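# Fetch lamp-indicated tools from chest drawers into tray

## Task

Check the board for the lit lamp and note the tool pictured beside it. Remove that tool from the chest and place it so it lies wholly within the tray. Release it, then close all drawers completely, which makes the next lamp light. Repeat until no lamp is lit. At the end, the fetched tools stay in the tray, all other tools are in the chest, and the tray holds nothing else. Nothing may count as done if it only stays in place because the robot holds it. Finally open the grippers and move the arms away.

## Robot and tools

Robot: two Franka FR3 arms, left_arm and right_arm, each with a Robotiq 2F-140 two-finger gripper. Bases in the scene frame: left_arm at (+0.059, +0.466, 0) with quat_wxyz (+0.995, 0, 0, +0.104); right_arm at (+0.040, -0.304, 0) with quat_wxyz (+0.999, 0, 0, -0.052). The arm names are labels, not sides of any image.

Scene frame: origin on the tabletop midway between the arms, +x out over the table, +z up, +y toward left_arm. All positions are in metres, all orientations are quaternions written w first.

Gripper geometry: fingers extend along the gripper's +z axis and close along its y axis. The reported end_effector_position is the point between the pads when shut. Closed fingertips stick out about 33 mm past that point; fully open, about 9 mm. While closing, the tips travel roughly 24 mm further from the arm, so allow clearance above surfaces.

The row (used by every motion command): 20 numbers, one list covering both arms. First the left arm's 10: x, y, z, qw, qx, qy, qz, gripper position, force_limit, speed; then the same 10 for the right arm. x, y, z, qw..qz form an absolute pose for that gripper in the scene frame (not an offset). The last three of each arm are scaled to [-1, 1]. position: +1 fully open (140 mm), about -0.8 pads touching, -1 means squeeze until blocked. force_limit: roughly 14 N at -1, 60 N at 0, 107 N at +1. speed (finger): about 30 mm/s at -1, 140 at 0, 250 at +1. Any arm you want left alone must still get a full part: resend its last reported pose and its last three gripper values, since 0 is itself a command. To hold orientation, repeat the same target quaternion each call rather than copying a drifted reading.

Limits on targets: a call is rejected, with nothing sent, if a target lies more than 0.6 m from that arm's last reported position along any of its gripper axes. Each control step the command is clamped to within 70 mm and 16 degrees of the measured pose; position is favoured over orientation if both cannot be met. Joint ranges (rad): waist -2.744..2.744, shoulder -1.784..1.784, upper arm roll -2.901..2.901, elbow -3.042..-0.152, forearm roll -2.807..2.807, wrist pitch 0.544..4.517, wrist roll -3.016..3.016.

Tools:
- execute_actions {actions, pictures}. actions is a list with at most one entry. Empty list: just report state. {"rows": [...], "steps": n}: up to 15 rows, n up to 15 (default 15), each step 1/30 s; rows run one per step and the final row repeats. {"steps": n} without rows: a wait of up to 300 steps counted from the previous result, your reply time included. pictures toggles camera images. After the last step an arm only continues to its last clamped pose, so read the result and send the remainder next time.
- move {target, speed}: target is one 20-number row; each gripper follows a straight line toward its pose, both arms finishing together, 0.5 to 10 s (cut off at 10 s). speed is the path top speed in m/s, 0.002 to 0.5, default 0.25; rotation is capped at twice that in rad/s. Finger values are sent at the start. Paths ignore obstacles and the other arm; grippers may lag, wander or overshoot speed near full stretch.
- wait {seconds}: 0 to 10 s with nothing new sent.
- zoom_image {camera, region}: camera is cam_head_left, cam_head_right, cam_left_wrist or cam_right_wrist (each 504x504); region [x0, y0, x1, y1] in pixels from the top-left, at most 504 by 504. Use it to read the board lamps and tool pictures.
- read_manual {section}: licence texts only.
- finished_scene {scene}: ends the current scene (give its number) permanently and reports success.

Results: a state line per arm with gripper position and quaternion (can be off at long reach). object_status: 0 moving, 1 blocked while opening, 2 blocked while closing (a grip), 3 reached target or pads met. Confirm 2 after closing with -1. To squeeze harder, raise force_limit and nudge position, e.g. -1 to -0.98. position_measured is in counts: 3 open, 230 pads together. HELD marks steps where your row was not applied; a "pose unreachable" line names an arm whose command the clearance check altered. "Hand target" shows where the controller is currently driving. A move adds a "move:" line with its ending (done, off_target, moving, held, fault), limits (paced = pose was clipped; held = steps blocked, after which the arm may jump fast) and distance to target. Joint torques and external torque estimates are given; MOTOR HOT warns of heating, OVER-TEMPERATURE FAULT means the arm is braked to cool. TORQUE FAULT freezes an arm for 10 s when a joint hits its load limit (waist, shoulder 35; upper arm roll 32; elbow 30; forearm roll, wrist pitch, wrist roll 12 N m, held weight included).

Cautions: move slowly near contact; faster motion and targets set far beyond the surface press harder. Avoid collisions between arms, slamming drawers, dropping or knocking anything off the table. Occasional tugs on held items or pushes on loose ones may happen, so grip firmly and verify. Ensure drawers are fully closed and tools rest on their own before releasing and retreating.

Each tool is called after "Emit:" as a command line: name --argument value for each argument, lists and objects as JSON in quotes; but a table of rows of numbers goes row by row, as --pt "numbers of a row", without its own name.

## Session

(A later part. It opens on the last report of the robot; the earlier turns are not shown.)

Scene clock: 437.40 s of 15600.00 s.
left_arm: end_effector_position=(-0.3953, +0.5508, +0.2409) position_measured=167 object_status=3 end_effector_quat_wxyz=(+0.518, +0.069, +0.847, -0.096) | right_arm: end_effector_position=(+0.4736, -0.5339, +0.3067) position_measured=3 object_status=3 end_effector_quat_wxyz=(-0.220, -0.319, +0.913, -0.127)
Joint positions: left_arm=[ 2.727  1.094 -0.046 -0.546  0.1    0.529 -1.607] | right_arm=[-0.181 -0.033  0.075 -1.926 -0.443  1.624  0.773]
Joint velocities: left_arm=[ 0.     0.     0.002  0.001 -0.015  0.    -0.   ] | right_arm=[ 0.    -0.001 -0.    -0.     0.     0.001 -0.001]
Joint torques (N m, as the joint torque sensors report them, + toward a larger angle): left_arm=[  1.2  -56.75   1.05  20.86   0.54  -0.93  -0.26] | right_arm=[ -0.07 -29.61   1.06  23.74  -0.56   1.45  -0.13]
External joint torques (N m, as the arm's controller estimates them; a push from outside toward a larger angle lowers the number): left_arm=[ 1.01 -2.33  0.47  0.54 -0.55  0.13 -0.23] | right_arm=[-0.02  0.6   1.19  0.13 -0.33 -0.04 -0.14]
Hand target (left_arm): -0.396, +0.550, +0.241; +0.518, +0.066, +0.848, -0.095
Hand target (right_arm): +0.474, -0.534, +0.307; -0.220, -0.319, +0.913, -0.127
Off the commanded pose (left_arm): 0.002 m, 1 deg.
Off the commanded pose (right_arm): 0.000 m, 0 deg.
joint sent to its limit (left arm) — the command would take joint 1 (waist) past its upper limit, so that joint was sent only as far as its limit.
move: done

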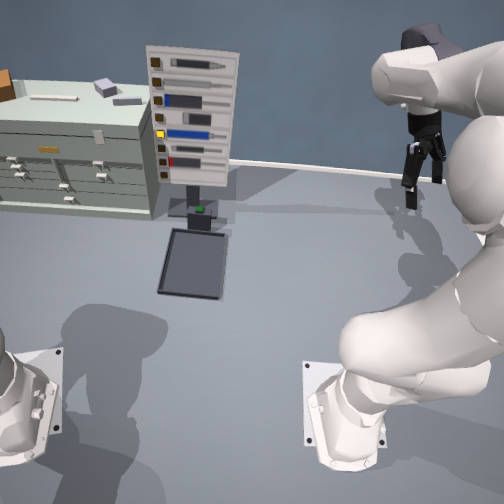

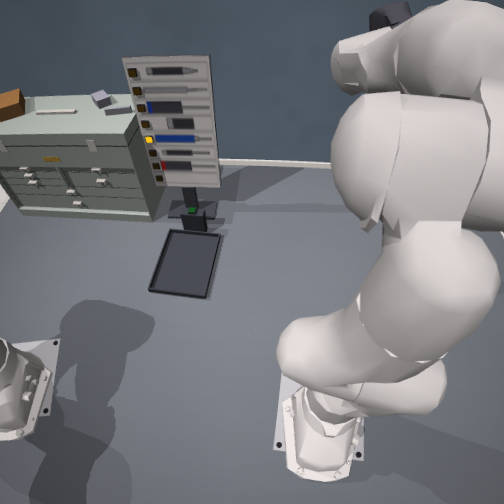

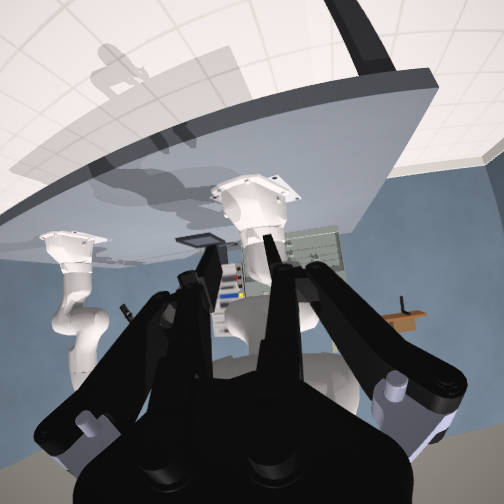

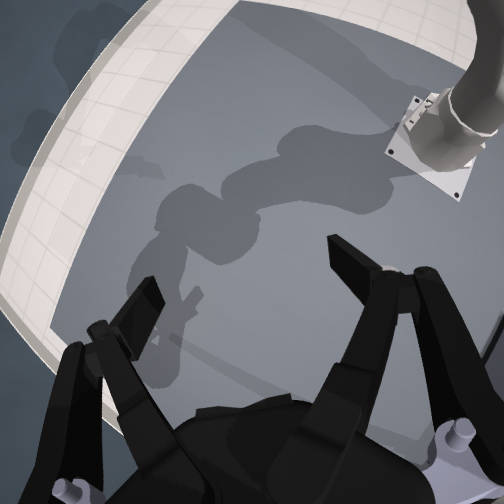

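Emit:
move --target '[-0.234,0.823,0.241,0.453,0.353,0.773,-0.267,-0.3,0,0,0.4736,-0.5339,0.3067,-0.220,-0.319,0.913,-0.127,1,0,0]' --speed 0.3

Emit:
move --target '[0.065,0.928,0.241,0.335,0.596,0.606,-0.407,-0.3,0,0,0.4736,-0.5339,0.3067,-0.220,-0.319,0.913,-0.127,1,0,0]' --speed 0.3

Emit:
move --target '[0.325,0.844,0.241,0.200,0.749,0.402,-0.487,-0.3,0,0,0.4736,-0.5339,0.3067,-0.220,-0.319,0.913,-0.127,1,0,0]' --speed 0.3

Scene clock: 459.47 s of 15600.00 s.
left_arm: end_effector_position=(-0.2328, +0.8192, +0.2399) position_measured=167 object_status=3 end_effector_quat_wxyz=(+0.447, +0.350, +0.777, -0.272) | right_arm: end_effector_position=(+0.4736, -0.5339, +0.3067) position_measured=3 object_status=3 end_effector_quat_wxyz=(-0.220, -0.319, +0.913, -0.127)
Joint positions: left_arm=[ 2.104  0.998 -0.209 -0.727  0.177  0.611 -1.694] | right_arm=[-0.181 -0.033  0.075 -1.926 -0.443  1.624  0.773]
Joint velocities: left_arm=[-0.     0.001 -0.001  0.003  0.003 -0.012  0.   ] | right_arm=[ 0.    -0.     0.    -0.001  0.001 -0.     0.   ]
Joint torques (N m, as the joint torque sensors report them, + toward a larger angle): left_arm=[  0.37 -54.79  -0.71  22.71   1.52  -1.58   0.19] | right_arm=[  0.18 -29.61   0.86  23.69  -0.55   1.46  -0.13]
External joint torques (N m, as the arm's controller estimates them; a push from outside toward a larger angle lowers the number): left_arm=[ 0.35 -0.83  1.37  2.25  0.64 -0.54  0.22] | right_arm=[ 0.04  0.55  0.79  0.09 -0.33 -0.04 -0.14]
Hand target (left_arm): -0.233, +0.818, +0.241; +0.449, +0.349, +0.776, -0.273
Hand target (right_arm): +0.474, -0.534, +0.307; -0.220, -0.319, +0.913, -0.127
Off the commanded pose (left_arm): 0.004 m, 1 deg.
Off the commanded pose (right_arm): 0.000 m, 0 deg.
After step 90, 17.10 s passed at rest.
move: off_target (left_arm)

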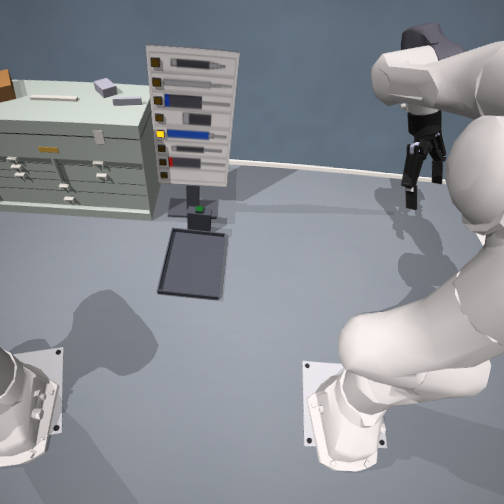

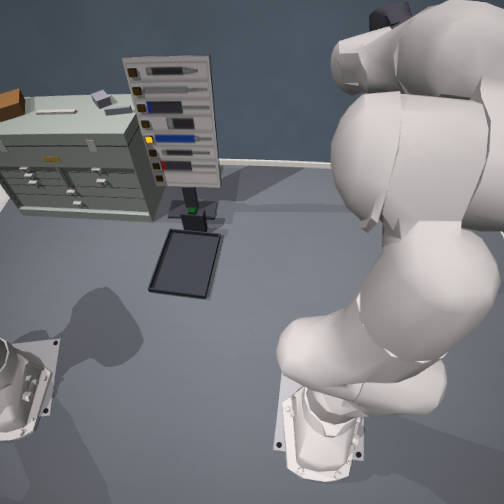

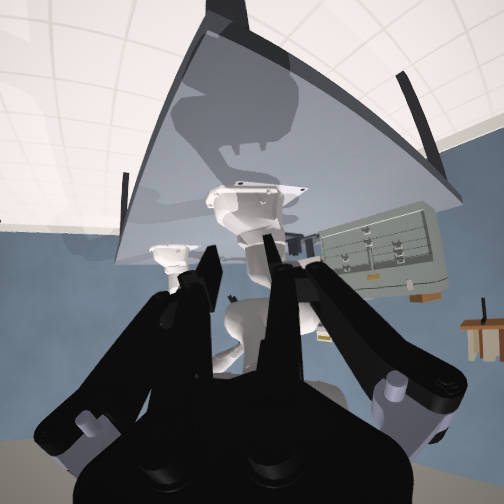

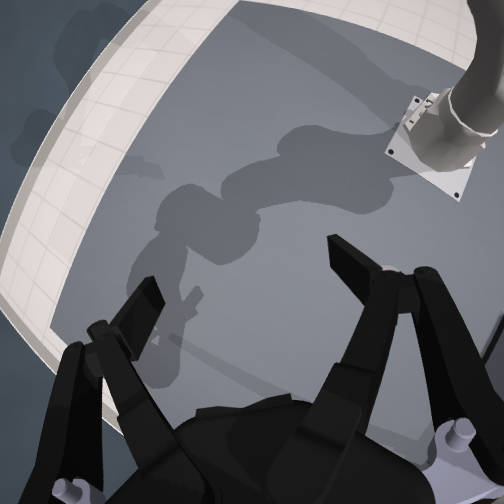

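Scene clock: 461.47 s of 15600.00 s.
left_arm: end_effector_position=(+0.0622, +0.9253, +0.2400) position_measured=167 object_status=3 end_effector_quat_wxyz=(+0.326, +0.593, +0.612, -0.411) | right_arm: end_effector_position=(+0.4736, -0.5339, +0.3067) position_measured=3 object_status=3 end_effector_quat_wxyz=(-0.220, -0.319, +0.913, -0.127)
Joint positions: left_arm=[ 1.465  1.038 -0.37  -0.682  0.269  0.58  -1.757] | right_arm=[-0.181 -0.033  0.075 -1.926 -0.443  1.624  0.773]
Joint velocities: left_arm=[ 0.     0.004 -0.001  0.004  0.005 -0.015  0.007] | right_arm=[ 0.001 -0.001  0.     0.     0.    -0.    -0.   ]
Joint torques (N m, as the joint torque sensors report them, + toward a larger angle): left_arm=[ -1.21 -54.8   -3.85  20.48   1.32  -1.47   0.19] | right_arm=[ -0.07 -29.64   0.92  23.45  -0.49   1.47  -0.08]
External joint torques (N m, as the arm's controller estimates them; a push from outside toward a larger angle lowers the number): left_arm=[-1.07 -1.04  0.43  0.99  0.63 -0.43  0.22] | right_arm=[-0.09  0.69  0.97 -0.24 -0.26 -0.02 -0.09]
Hand target (left_arm): +0.062, +0.924, +0.241; +0.327, +0.594, +0.609, -0.412
Hand target (right_arm): +0.474, -0.534, +0.307; -0.220, -0.319, +0.913, -0.127
Off the commanded pose (left_arm): 0.004 m, 1 deg.
Off the commanded pose (right_arm): 0.000 m, 0 deg.
move: off_target (left_arm)

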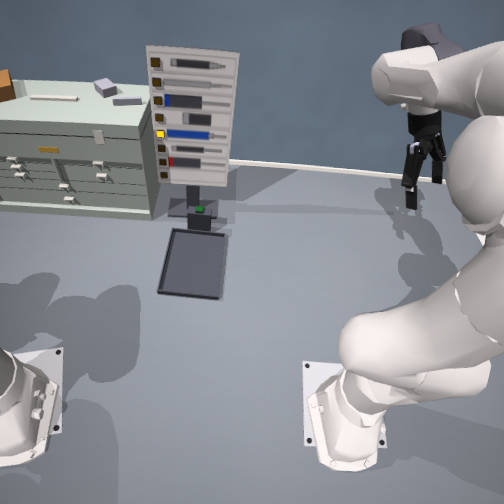

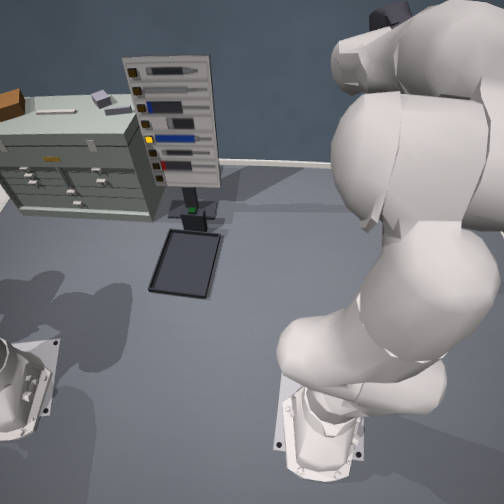

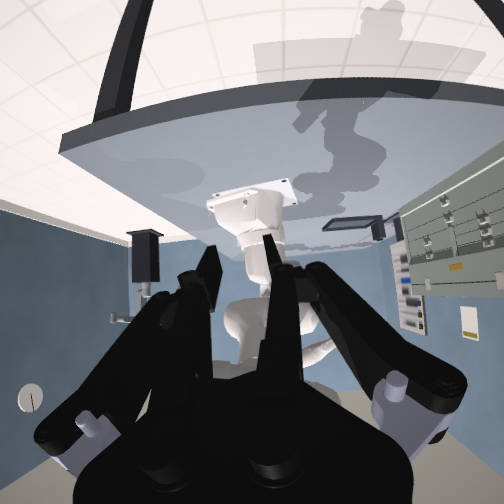

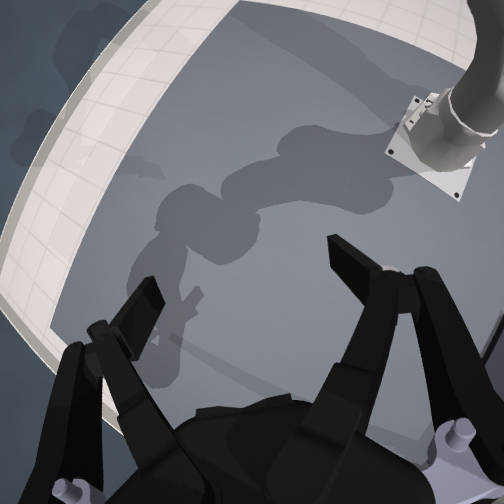

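Scene clock: 463.27 s of 15600.00 s.
left_arm: end_effector_position=(+0.3216, +0.8439, +0.2400) position_measured=167 object_status=3 end_effector_quat_wxyz=(+0.191, +0.748, +0.409, -0.487) | right_arm: end_effector_position=(+0.4736, -0.5339, +0.3067) position_measured=3 object_status=3 end_effector_quat_wxyz=(-0.220, -0.319, +0.913, -0.127)
Joint positions: left_arm=[ 0.908  1.068 -0.496 -0.656  0.34   0.561 -1.8  ] | right_arm=[-0.181 -0.033  0.075 -1.926 -0.443  1.624  0.773]
Joint velocities: left_arm=[-0.003  0.008  0.001  0.01   0.006 -0.02   0.012] | right_arm=[-0.    -0.     0.001 -0.001  0.001  0.    -0.001]
Joint torques (N m, as the joint torque sensors report them, + toward a larger angle): left_arm=[ -1.   -53.51  -5.    20.52   1.05  -1.5    0.26] | right_arm=[ -0.18 -29.63   0.87  23.45  -0.51   1.49  -0.16]
External joint torques (N m, as the arm's controller estimates them; a push from outside toward a larger angle lowers the number): left_arm=[-1.15  0.27  0.76  1.88  0.49 -0.48  0.29] | right_arm=[-0.16  0.37  0.96 -0.04 -0.29  0.02 -0.17]
Hand target (left_arm): +0.321, +0.843, +0.241; +0.192, +0.748, +0.405, -0.488
Hand target (right_arm): +0.474, -0.534, +0.307; -0.220, -0.319, +0.913, -0.127
Off the commanded pose (left_arm): 0.004 m, 1 deg.
Off the commanded pose (right_arm): 0.000 m, 0 deg.
move: off_target (left_arm)

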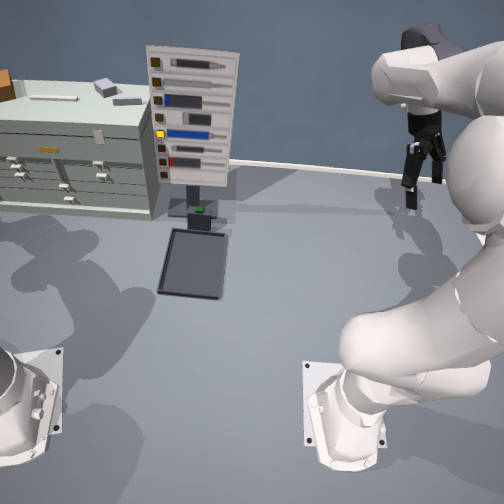

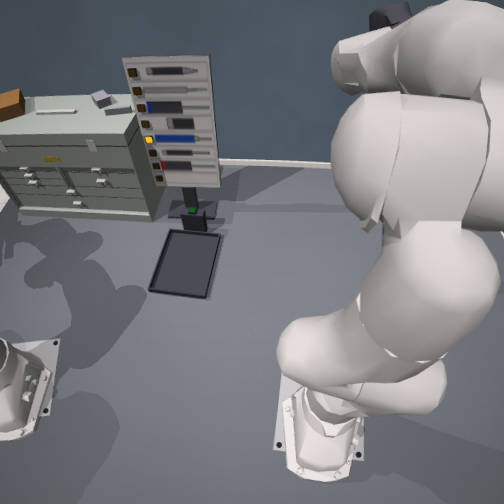

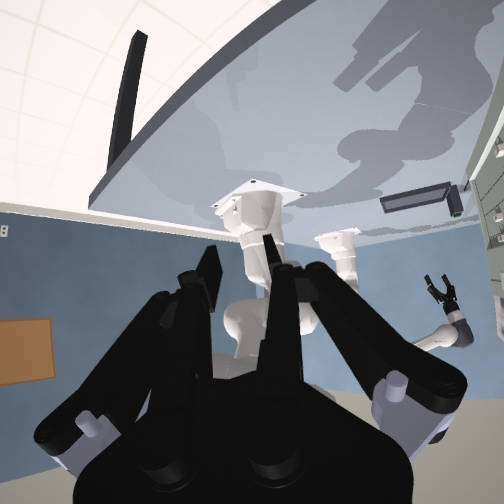

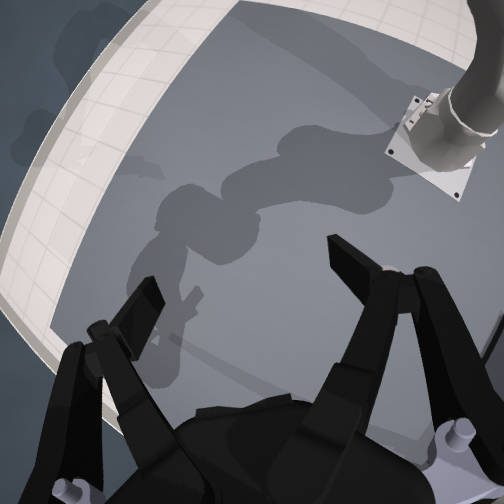

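Emit:
move --target '[0.40,0.93,0.15,0,0.89,0.456,0,-0.3,0,0,0.4736,-0.5339,0.3067,-0.220,-0.319,0.913,-0.127,1,0,0]' --speed 0.3

Scene clock: 506.67 s of 15600.00 s.
left_arm: end_effector_position=(+0.3930, +0.9281, +0.1404) position_measured=167 object_status=3 end_effector_quat_wxyz=(+0.006, +0.883, +0.469, +0.000) | right_arm: end_effector_position=(+0.4736, -0.5339, +0.3067) position_measured=3 object_status=3 end_effector_quat_wxyz=(-0.220, -0.319, +0.913, -0.127)
Joint positions: left_arm=[ 1.5    0.221 -0.787 -2.076  0.182  2.221 -1.725] | right_arm=[-0.181 -0.033  0.075 -1.926 -0.443  1.624  0.773]
Joint velocities: left_arm=[-0.     0.002 -0.001 -0.001 -0.     0.011  0.007] | right_arm=[-0.    -0.001  0.002  0.     0.001 -0.001  0.   ]
Joint torques (N m, as the joint torque sensors report them, + toward a larger angle): left_arm=[  0.57 -28.64  -4.83  22.44   0.19   3.     0.17] | right_arm=[ -0.23 -29.75   0.33  23.75  -0.47   1.48  -0.09]
External joint torques (N m, as the arm's controller estimates them; a push from outside toward a larger angle lowers the number): left_arm=[ 0.59  0.19 -0.01 -0.15 -0.51  0.49  0.17] | right_arm=[-0.31  0.43  0.32  0.15 -0.25 -0.01 -0.09]
Hand target (left_arm): +0.393, +0.928, +0.140; +0.007, +0.884, +0.467, +0.002
Hand target (right_arm): +0.474, -0.534, +0.307; -0.220, -0.319, +0.913, -0.127
Off the commanded pose (left_arm): 0.012 m, 2 deg.
Off the commanded pose (right_arm): 0.000 m, 0 deg.
After step 90, 37.67 s passed at rest.
move: off_target (left_arm)

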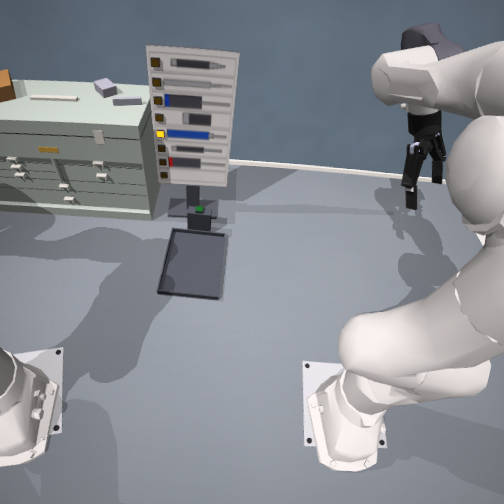

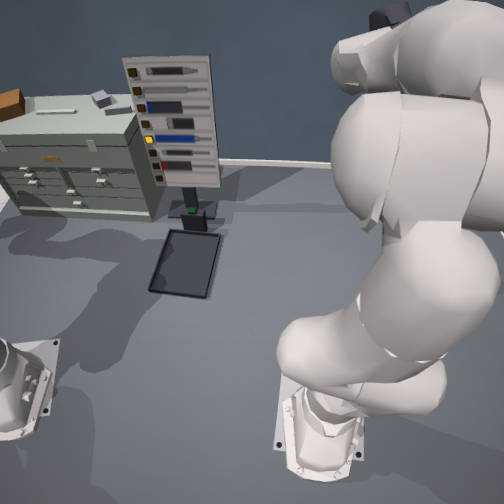

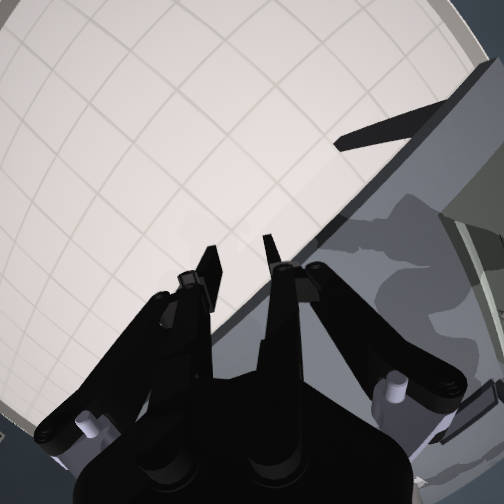

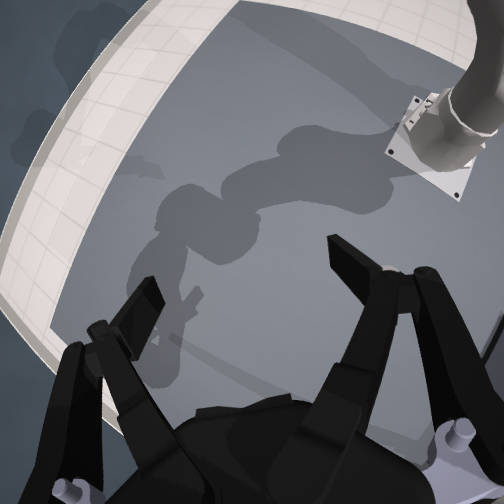

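Emit:
move --target '[0.21,0.67,0.42,0,0.89,0.456,0,-0.3,0,0,0.4736,-0.5339,0.3067,-0.220,-0.319,0.913,-0.127,1,0,0]' --speed 0.3

Scene clock: 532.43 s of 15600.00 s.
left_arm: end_effector_position=(+0.2175, +0.6710, +0.4219) position_measured=167 object_status=3 end_effector_quat_wxyz=(+0.009, +0.891, +0.454, +0.015) | right_arm: end_effector_position=(+0.4736, -0.5339, +0.3067) position_measured=3 object_status=3 end_effector_quat_wxyz=(-0.220, -0.319, +0.913, -0.127)
Joint positions: left_arm=[ 1.227 -0.958 -0.243 -2.301 -0.237  1.37  -1.27 ] | right_arm=[-0.181 -0.033  0.075 -1.926 -0.443  1.624  0.773]
Joint velocities: left_arm=[-0.    -0.002 -0.001 -0.002  0.002 -0.009  0.003] | right_arm=[-0.001  0.001 -0.     0.     0.002 -0.001  0.002]
Joint torques (N m, as the joint torque sensors report them, + toward a larger angle): left_arm=[-1.58  1.41  6.91 21.98  1.32  2.1   0.31] | right_arm=[ -0.13 -29.5    0.55  23.77  -0.5    1.48  -0.11]
External joint torques (N m, as the arm's controller estimates them; a push from outside toward a larger angle lowers the number): left_arm=[-1.54 -0.87  1.95  0.47  0.59 -0.44  0.3 ] | right_arm=[-0.02  0.57  0.72  0.22 -0.26  0.   -0.12]
Hand target (left_arm): +0.217, +0.670, +0.422; +0.009, +0.892, +0.451, +0.014
Hand target (right_arm): +0.474, -0.534, +0.307; -0.220, -0.319, +0.913, -0.127
Off the commanded pose (left_arm): 0.008 m, 2 deg.
Off the commanded pose (right_arm): 0.000 m, 0 deg.
After step 90, 20.57 s passed at rest.
move: off_target (left_arm)

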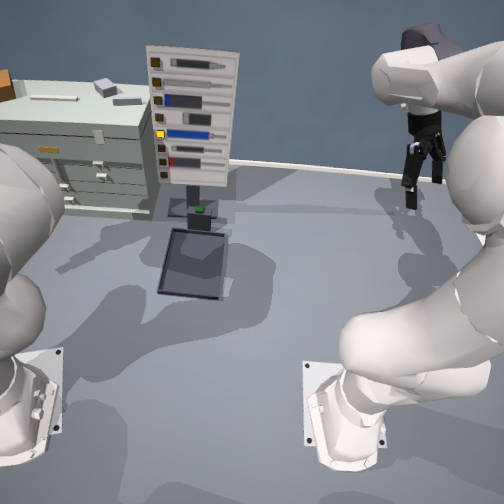

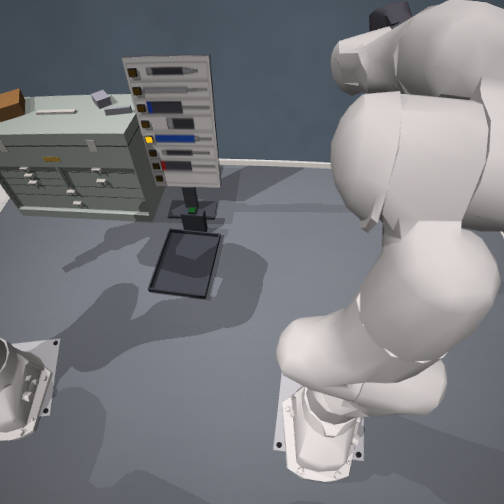

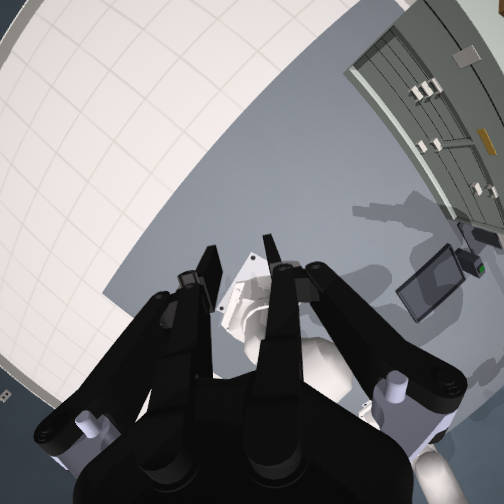

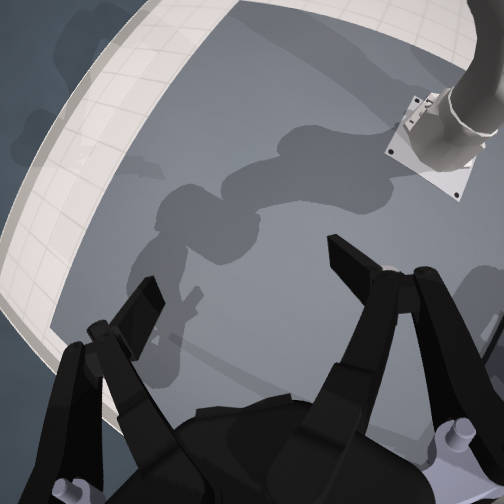

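Emit:
move --target '[0.14,0.57,0.52,0,0.89,0.456,0,-0.3,0,0,0.4736,-0.5339,0.3067,-0.220,-0.319,0.913,-0.127,1,0,0]' --speed 0.3

Emit:
move --target '[0.19,0.466,0.52,0,1,0,0,-0.3,0,0,0.4736,-0.5339,0.3067,-0.220,-0.319,0.913,-0.127,1,0,0]' --speed 0.3

Scene clock: 541.80 s of 15600.00 s.
left_arm: end_effector_position=(+0.1402, +0.5720, +0.5191) position_measured=167 object_status=3 end_effector_quat_wxyz=(-0.001, +0.890, +0.456, +0.002) | right_arm: end_effector_position=(+0.4736, -0.5339, +0.3067) position_measured=3 object_status=3 end_effector_quat_wxyz=(-0.220, -0.319, +0.913, -0.127)
Joint positions: left_arm=[ 1.18  -1.078 -0.109 -2.05  -0.117  0.982 -1.247] | right_arm=[-0.181 -0.033  0.075 -1.926 -0.443  1.624  0.773]
Joint velocities: left_arm=[ 0.    -0.001  0.001  0.001  0.001 -0.011  0.002] | right_arm=[-0.     0.    -0.001  0.001  0.002  0.001  0.001]
Joint torques (N m, as the joint torque sensors report them, + toward a larger angle): left_arm=[-1.84 10.22  4.7  17.87  1.41  2.12  0.26] | right_arm=[ -0.1  -29.82   0.87  23.91  -0.52   1.45  -0.14]
External joint torques (N m, as the arm's controller estimates them; a push from outside toward a larger angle lowers the number): left_arm=[-1.84  0.35  2.52  1.08  0.7  -0.42  0.26] | right_arm=[ 0.01  0.29  1.05  0.32 -0.29 -0.04 -0.15]
Hand target (left_arm): +0.139, +0.571, +0.519; +0.000, +0.891, +0.453, +0.000
Hand target (right_arm): +0.474, -0.534, +0.307; -0.220, -0.319, +0.913, -0.127
Off the commanded pose (left_arm): 0.002 m, 0 deg.
Off the commanded pose (right_arm): 0.000 m, 0 deg.
After step 90, 5.07 s passed at rest.
move: done

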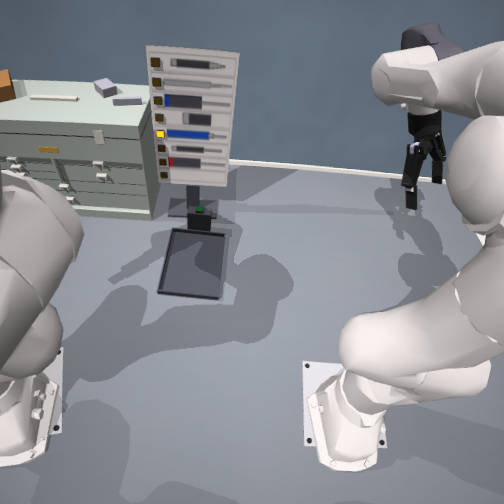

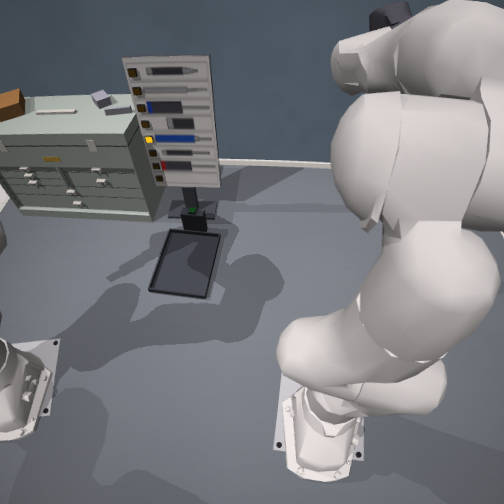

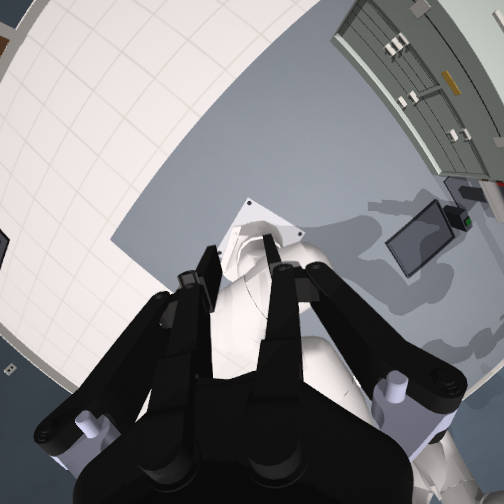

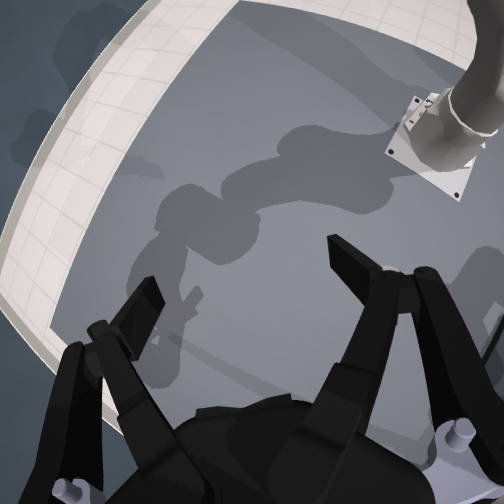

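Scene clock: 543.93 s of 15600.00 s.
left_arm: end_effector_position=(+0.1843, +0.4685, +0.5199) position_measured=167 object_status=3 end_effector_quat_wxyz=(+0.002, +1.000, +0.004, -0.011) | right_arm: end_effector_position=(+0.4736, -0.5339, +0.3067) position_measured=3 object_status=3 end_effector_quat_wxyz=(-0.220, -0.319, +0.913, -0.127)
Joint positions: left_arm=[ 0.537 -1.098 -0.157 -2.031 -0.162  0.925 -1.003] | right_arm=[-0.181 -0.033  0.075 -1.926 -0.443  1.624  0.773]
Joint velocities: left_arm=[-0.015  0.002  0.     0.     0.002 -0.001  0.005] | right_arm=[ 0.001 -0.001  0.001  0.     0.001 -0.    -0.   ]
Joint torques (N m, as the joint torque sensors report them, + toward a larger angle): left_arm=[-0.98 12.59  5.47 17.32  0.93  2.84  0.19] | right_arm=[  0.09 -29.43   1.12  23.46  -0.52   1.38  -0.2 ]
External joint torques (N m, as the arm's controller estimates them; a push from outside toward a larger angle lowers the number): left_arm=[-1.02  1.48  1.9   1.3   0.21  0.37  0.19] | right_arm=[ 0.04  0.8   1.14 -0.2  -0.29 -0.12 -0.21]
Hand target (left_arm): +0.185, +0.469, +0.520; +0.002, +1.000, -0.000, -0.010
Hand target (right_arm): +0.474, -0.534, +0.307; -0.220, -0.319, +0.913, -0.127
Off the commanded pose (left_arm): 0.006 m, 1 deg.
Off the commanded pose (right_arm): 0.000 m, 0 deg.
move: off_target (left_arm)

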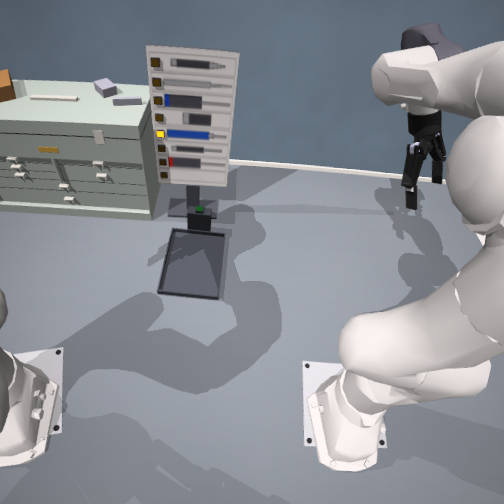

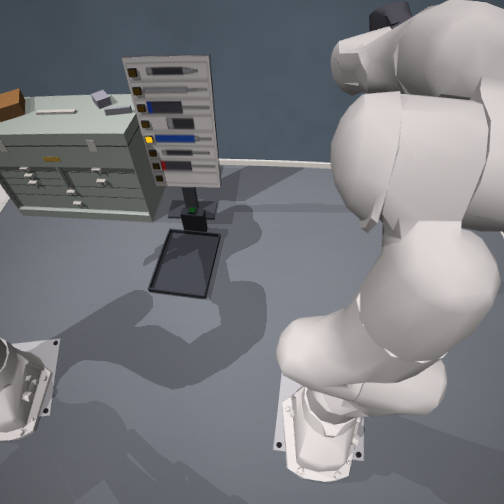

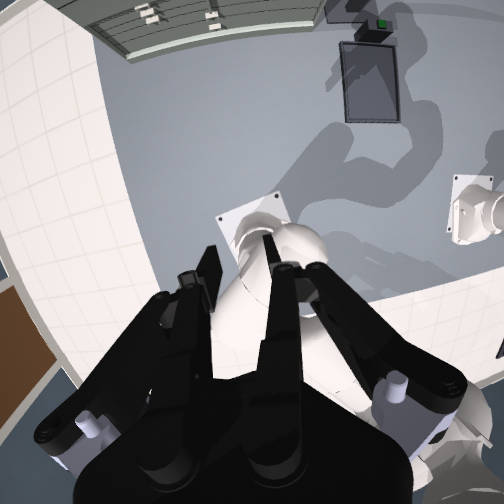

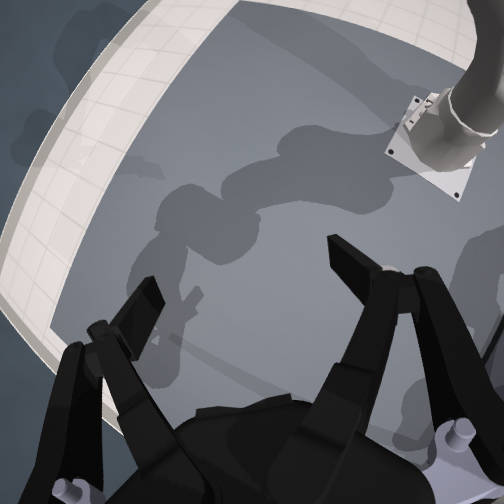

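Emit:
move --target '[0.175,0.44,0.52,0,0.765,-0.644,0,-0.3,0,0,0.4736,-0.5339,0.3067,-0.220,-0.319,0.913,-0.127,1,0,0]' --speed 0.35

Scene clock: 556.07 s of 15600.00 s.
left_arm: end_effector_position=(+0.1748, +0.4451, +0.5191) position_measured=167 object_status=3 end_effector_quat_wxyz=(+0.002, +0.767, -0.641, -0.013) | right_arm: end_effector_position=(+0.4736, -0.5339, +0.3067) position_measured=3 object_status=3 end_effector_quat_wxyz=(-0.220, -0.319, +0.913, -0.127)
Joint positions: left_arm=[-0.56  -1.066  0.034 -2.048  0.041  0.957 -0.491] | right_arm=[-0.181 -0.033  0.075 -1.926 -0.443  1.624  0.773]
Joint velocities: left_arm=[-0.015 -0.     0.001 -0.001  0.005 -0.     0.011] | right_arm=[ 0.001 -0.001 -0.    -0.     0.     0.    -0.003]
Joint torques (N m, as the joint torque sensors report them, + toward a larger angle): left_arm=[-1.21  8.26 -0.12 15.78  1.5   2.16  0.14] | right_arm=[ -0.29 -29.6    0.69  23.76  -0.5    1.49  -0.14]
External joint torques (N m, as the arm's controller estimates them; a push from outside toward a larger angle lowers the number): left_arm=[-1.29 -1.41  1.79 -0.94  0.82 -0.29  0.14] | right_arm=[-0.35  0.65  0.7   0.12 -0.28  0.   -0.15]
Hand target (left_arm): +0.174, +0.446, +0.518; +0.003, +0.764, -0.645, -0.014
Hand target (right_arm): +0.474, -0.534, +0.307; -0.220, -0.319, +0.913, -0.127
Off the commanded pose (left_arm): 0.005 m, 2 deg.
Off the commanded pose (right_arm): 0.000 m, 0 deg.
After step 90, 6.47 s passed at rest.
move: off_target (left_arm)

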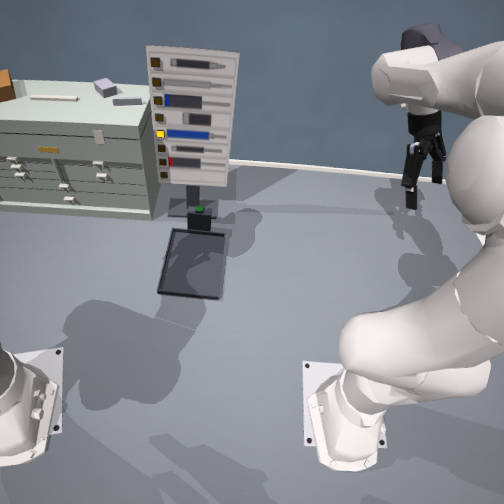

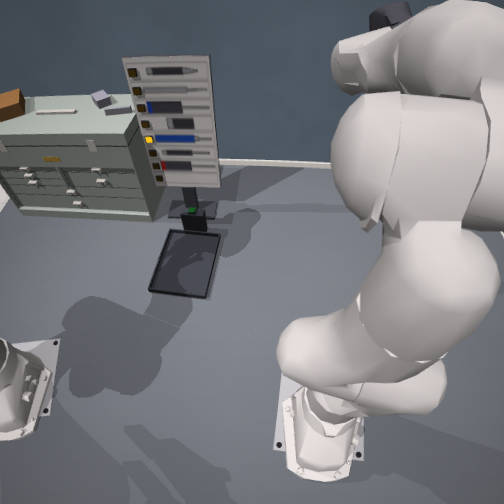

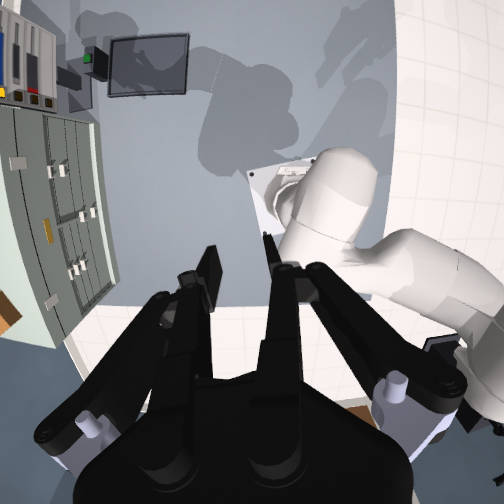

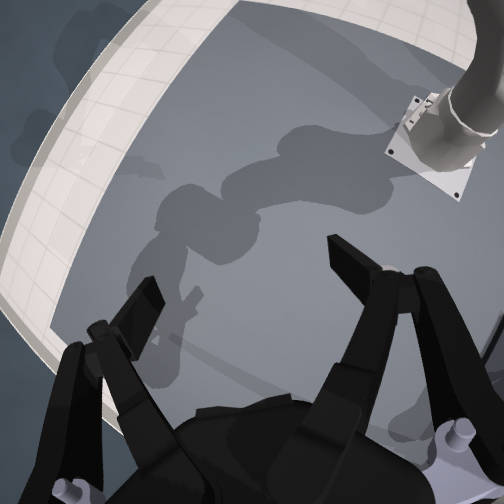

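Emit:
move --target '[0.46,0.36,0.30,0,0.95,-0.3,0,-0.3,0,0,0.4736,-0.5339,0.3067,-0.220,-0.319,0.913,-0.127,1,0,0]' --speed 0.3

Emit:
move --target '[0.51,0.36,0.20,0,0.985,0,0.174,-0.3,0,0,0.4736,-0.5339,0.3067,-0.220,-0.319,0.913,-0.127,1,0,0]' --speed 0.2

Scene clock: 584.03 s of 15600.00 s.
left_arm: end_effector_position=(+0.4563, +0.3590, +0.3009) position_measured=167 object_status=3 end_effector_quat_wxyz=(-0.003, +0.954, -0.300, +0.000) | right_arm: end_effector_position=(+0.4736, -0.5339, +0.3067) position_measured=3 object_status=3 end_effector_quat_wxyz=(-0.220, -0.319, +0.913, -0.127)
Joint positions: left_arm=[-0.09  -0.493 -0.324 -2.328 -0.152  1.855 -1.089] | right_arm=[-0.181 -0.033  0.075 -1.926 -0.443  1.624  0.773]
Joint velocities: left_arm=[ 0.002  0.001 -0.001  0.001 -0.002  0.002 -0.027] | right_arm=[ 0.001 -0.001  0.001  0.001  0.001 -0.     0.   ]
Joint torques (N m, as the joint torque sensors report them, + toward a larger angle): left_arm=[  1.27 -14.4    4.53  26.06   0.31   3.08   0.04] | right_arm=[ -0.14 -29.55   0.61  23.68  -0.54   1.46  -0.11]
External joint torques (N m, as the arm's controller estimates them; a push from outside toward a larger angle lowers the number): left_arm=[ 1.2  -0.42  0.51  1.88 -0.52  0.54  0.04] | right_arm=[-0.25  0.7   0.58  0.02 -0.31 -0.04 -0.12]
Hand target (left_arm): +0.458, +0.358, +0.302; -0.002, +0.956, -0.293, +0.003
Hand target (right_arm): +0.474, -0.534, +0.307; -0.220, -0.319, +0.913, -0.127
Off the commanded pose (left_arm): 0.004 m, 0 deg.
Off the commanded pose (right_arm): 0.000 m, 0 deg.
After step 90, 22.70 s passed at rest.
move: off_target (left_arm)

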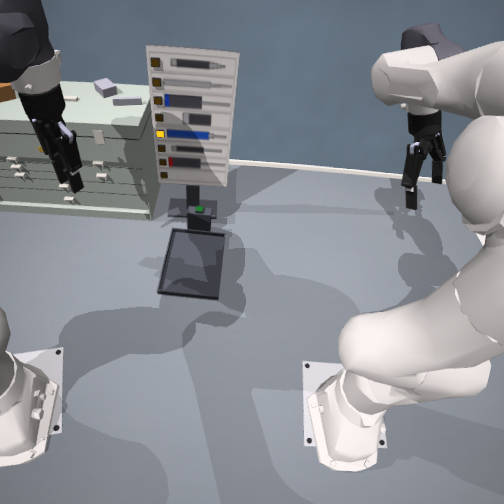

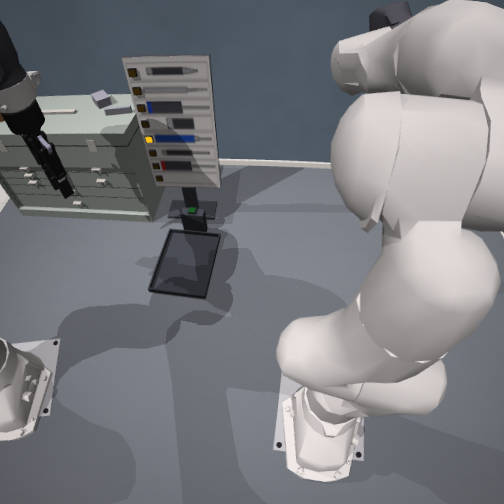

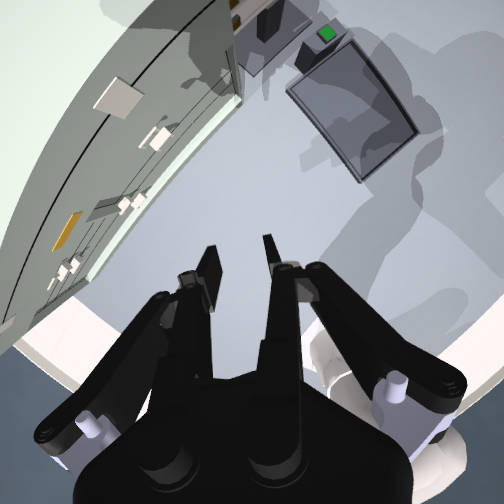

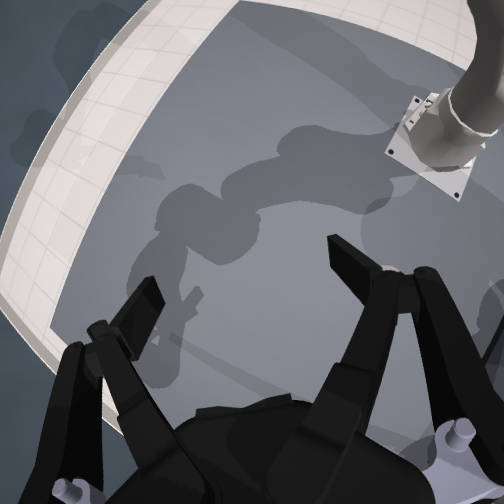

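Scene clock: 586.53 s of 15600.00 s.
left_arm: end_effector_position=(+0.5107, +0.3609, +0.1985) position_measured=167 object_status=3 end_effector_quat_wxyz=(+0.000, +0.985, -0.005, +0.174) | right_arm: end_effector_position=(+0.4736, -0.5339, +0.3067) position_measured=3 object_status=3 end_effector_quat_wxyz=(-0.220, -0.319, +0.913, -0.127)
Joint positions: left_arm=[ 0.111 -0.573 -0.628 -2.728 -0.425  2.556 -1.527] | right_arm=[-0.181 -0.033  0.075 -1.926 -0.443  1.624  0.773]
Joint velocities: left_arm=[ 0.003 -0.001 -0.005 -0.001 -0.007  0.006 -0.022] | right_arm=[ 0.    -0.    -0.    -0.001  0.001 -0.     0.   ]
Joint torques (N m, as the joint torque sensors report them, + toward a larger angle): left_arm=[ 0.68 -9.64  6.18 21.73  0.33  3.72 -0.11] | right_arm=[ -0.13 -29.5    0.68  23.5   -0.52   1.47  -0.12]
External joint torques (N m, as the arm's controller estimates them; a push from outside toward a larger angle lowers the number): left_arm=[ 0.68 -1.   -0.72 -0.12 -0.38  0.51 -0.12] | right_arm=[-0.22  0.63  0.66 -0.07 -0.3  -0.02 -0.12]
Hand target (left_arm): +0.511, +0.362, +0.199; +0.001, +0.984, +0.002, +0.176
Hand target (right_arm): +0.474, -0.534, +0.307; -0.220, -0.319, +0.913, -0.127
Off the commanded pose (left_arm): 0.002 m, 1 deg.
Off the commanded pose (right_arm): 0.000 m, 0 deg.
move: done

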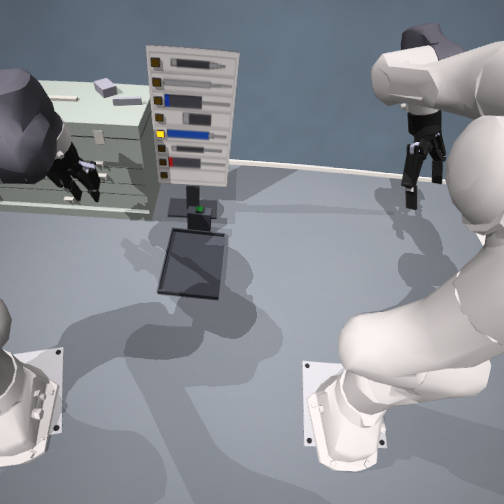

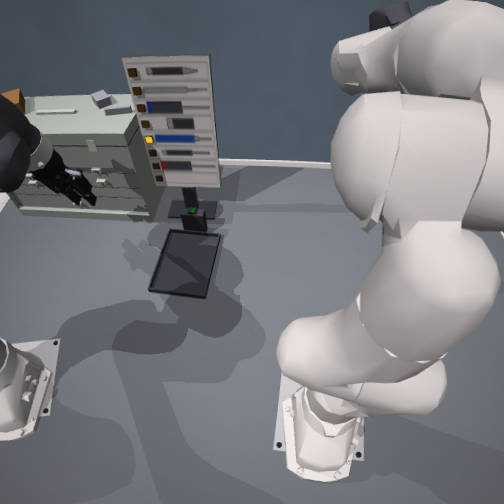

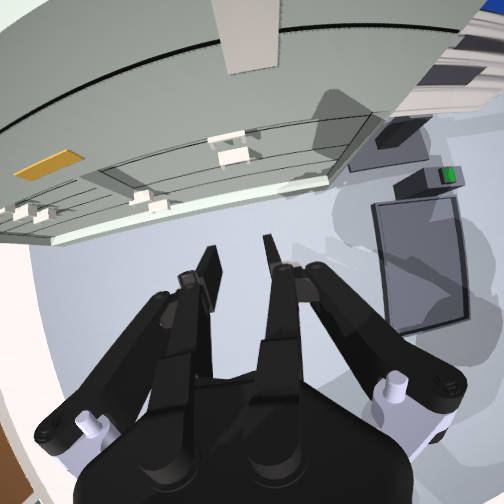

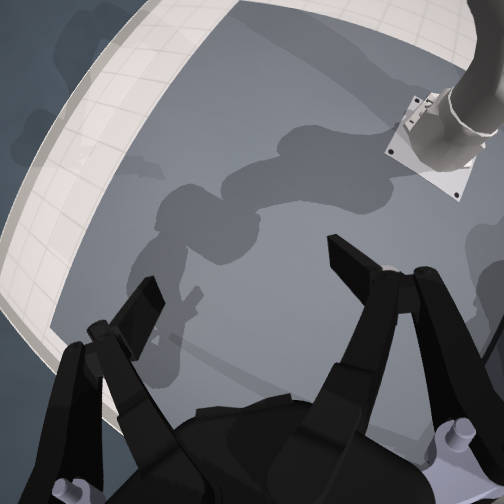

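Emit:
move --target '[0.555,0.36,0.25,0,0.985,0,0.174,-0.3,0,0,0.4736,-0.5339,0.3067,-0.220,-0.319,0.913,-0.127,1,0,0]' --speed 0.08

Scene clock: 606.43 s of 15600.00 s.
left_arm: end_effector_position=(+0.5563, +0.3595, +0.2513) position_measured=167 object_status=3 end_effector_quat_wxyz=(+0.000, +0.984, -0.003, +0.178) | right_arm: end_effector_position=(+0.4736, -0.5339, +0.3067) position_measured=3 object_status=3 end_effector_quat_wxyz=(-0.220, -0.319, +0.913, -0.127)
Joint positions: left_arm=[ 0.206 -0.511 -0.641 -2.536 -0.352  2.445 -1.548] | right_arm=[-0.181 -0.033  0.075 -1.926 -0.443  1.624  0.773]
Joint velocities: left_arm=[ 0.01   0.004 -0.01   0.007  0.008 -0.035 -0.01 ] | right_arm=[ 0.002 -0.     0.    -0.001 -0.001  0.     0.   ]
Joint torques (N m, as the joint torque sensors report them, + toward a larger angle): left_arm=[ 1.44 -9.93  7.34 25.04  1.44  2.76 -0.1 ] | right_arm=[ -0.14 -29.47   0.87  23.6   -0.51   1.5   -0.13]
External joint torques (N m, as the arm's controller estimates them; a push from outside toward a larger angle lowers the number): left_arm=[ 1.54  0.86  0.05  1.85  0.68 -0.48 -0.11] | right_arm=[-0.16  0.74  0.93 -0.01 -0.28  0.02 -0.14]
Hand target (left_arm): +0.555, +0.360, +0.250; -0.000, +0.985, -0.000, +0.174
Hand target (right_arm): +0.474, -0.534, +0.307; -0.220, -0.319, +0.913, -0.127
Off the commanded pose (left_arm): 0.002 m, 1 deg.
Off the commanded pose (right_arm): 0.000 m, 0 deg.
After step 90, 15.77 s passed at rest.
move: done

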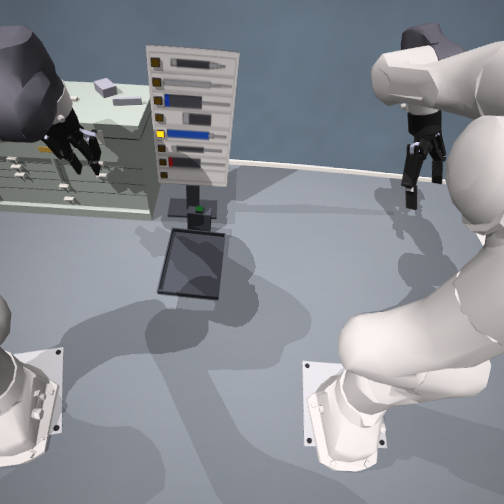

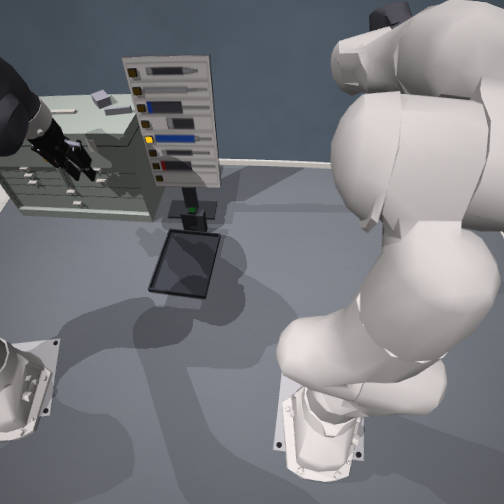

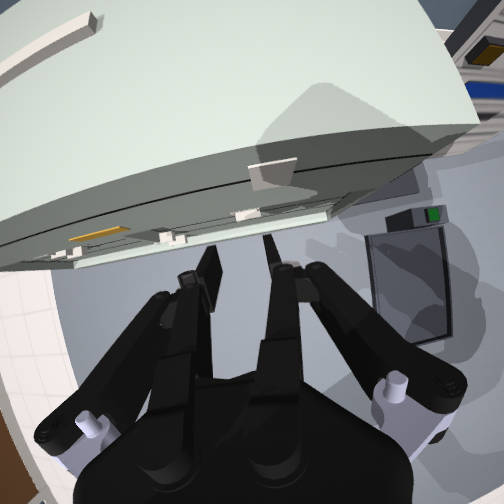

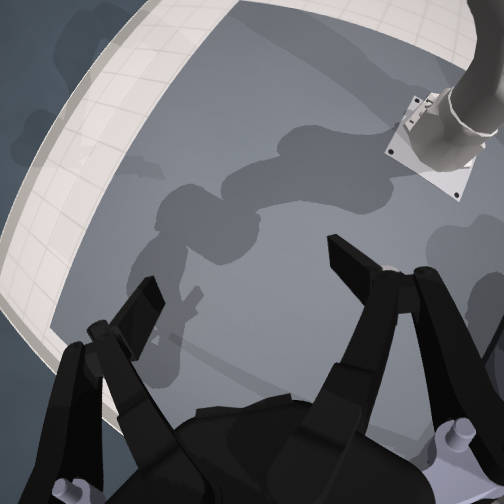

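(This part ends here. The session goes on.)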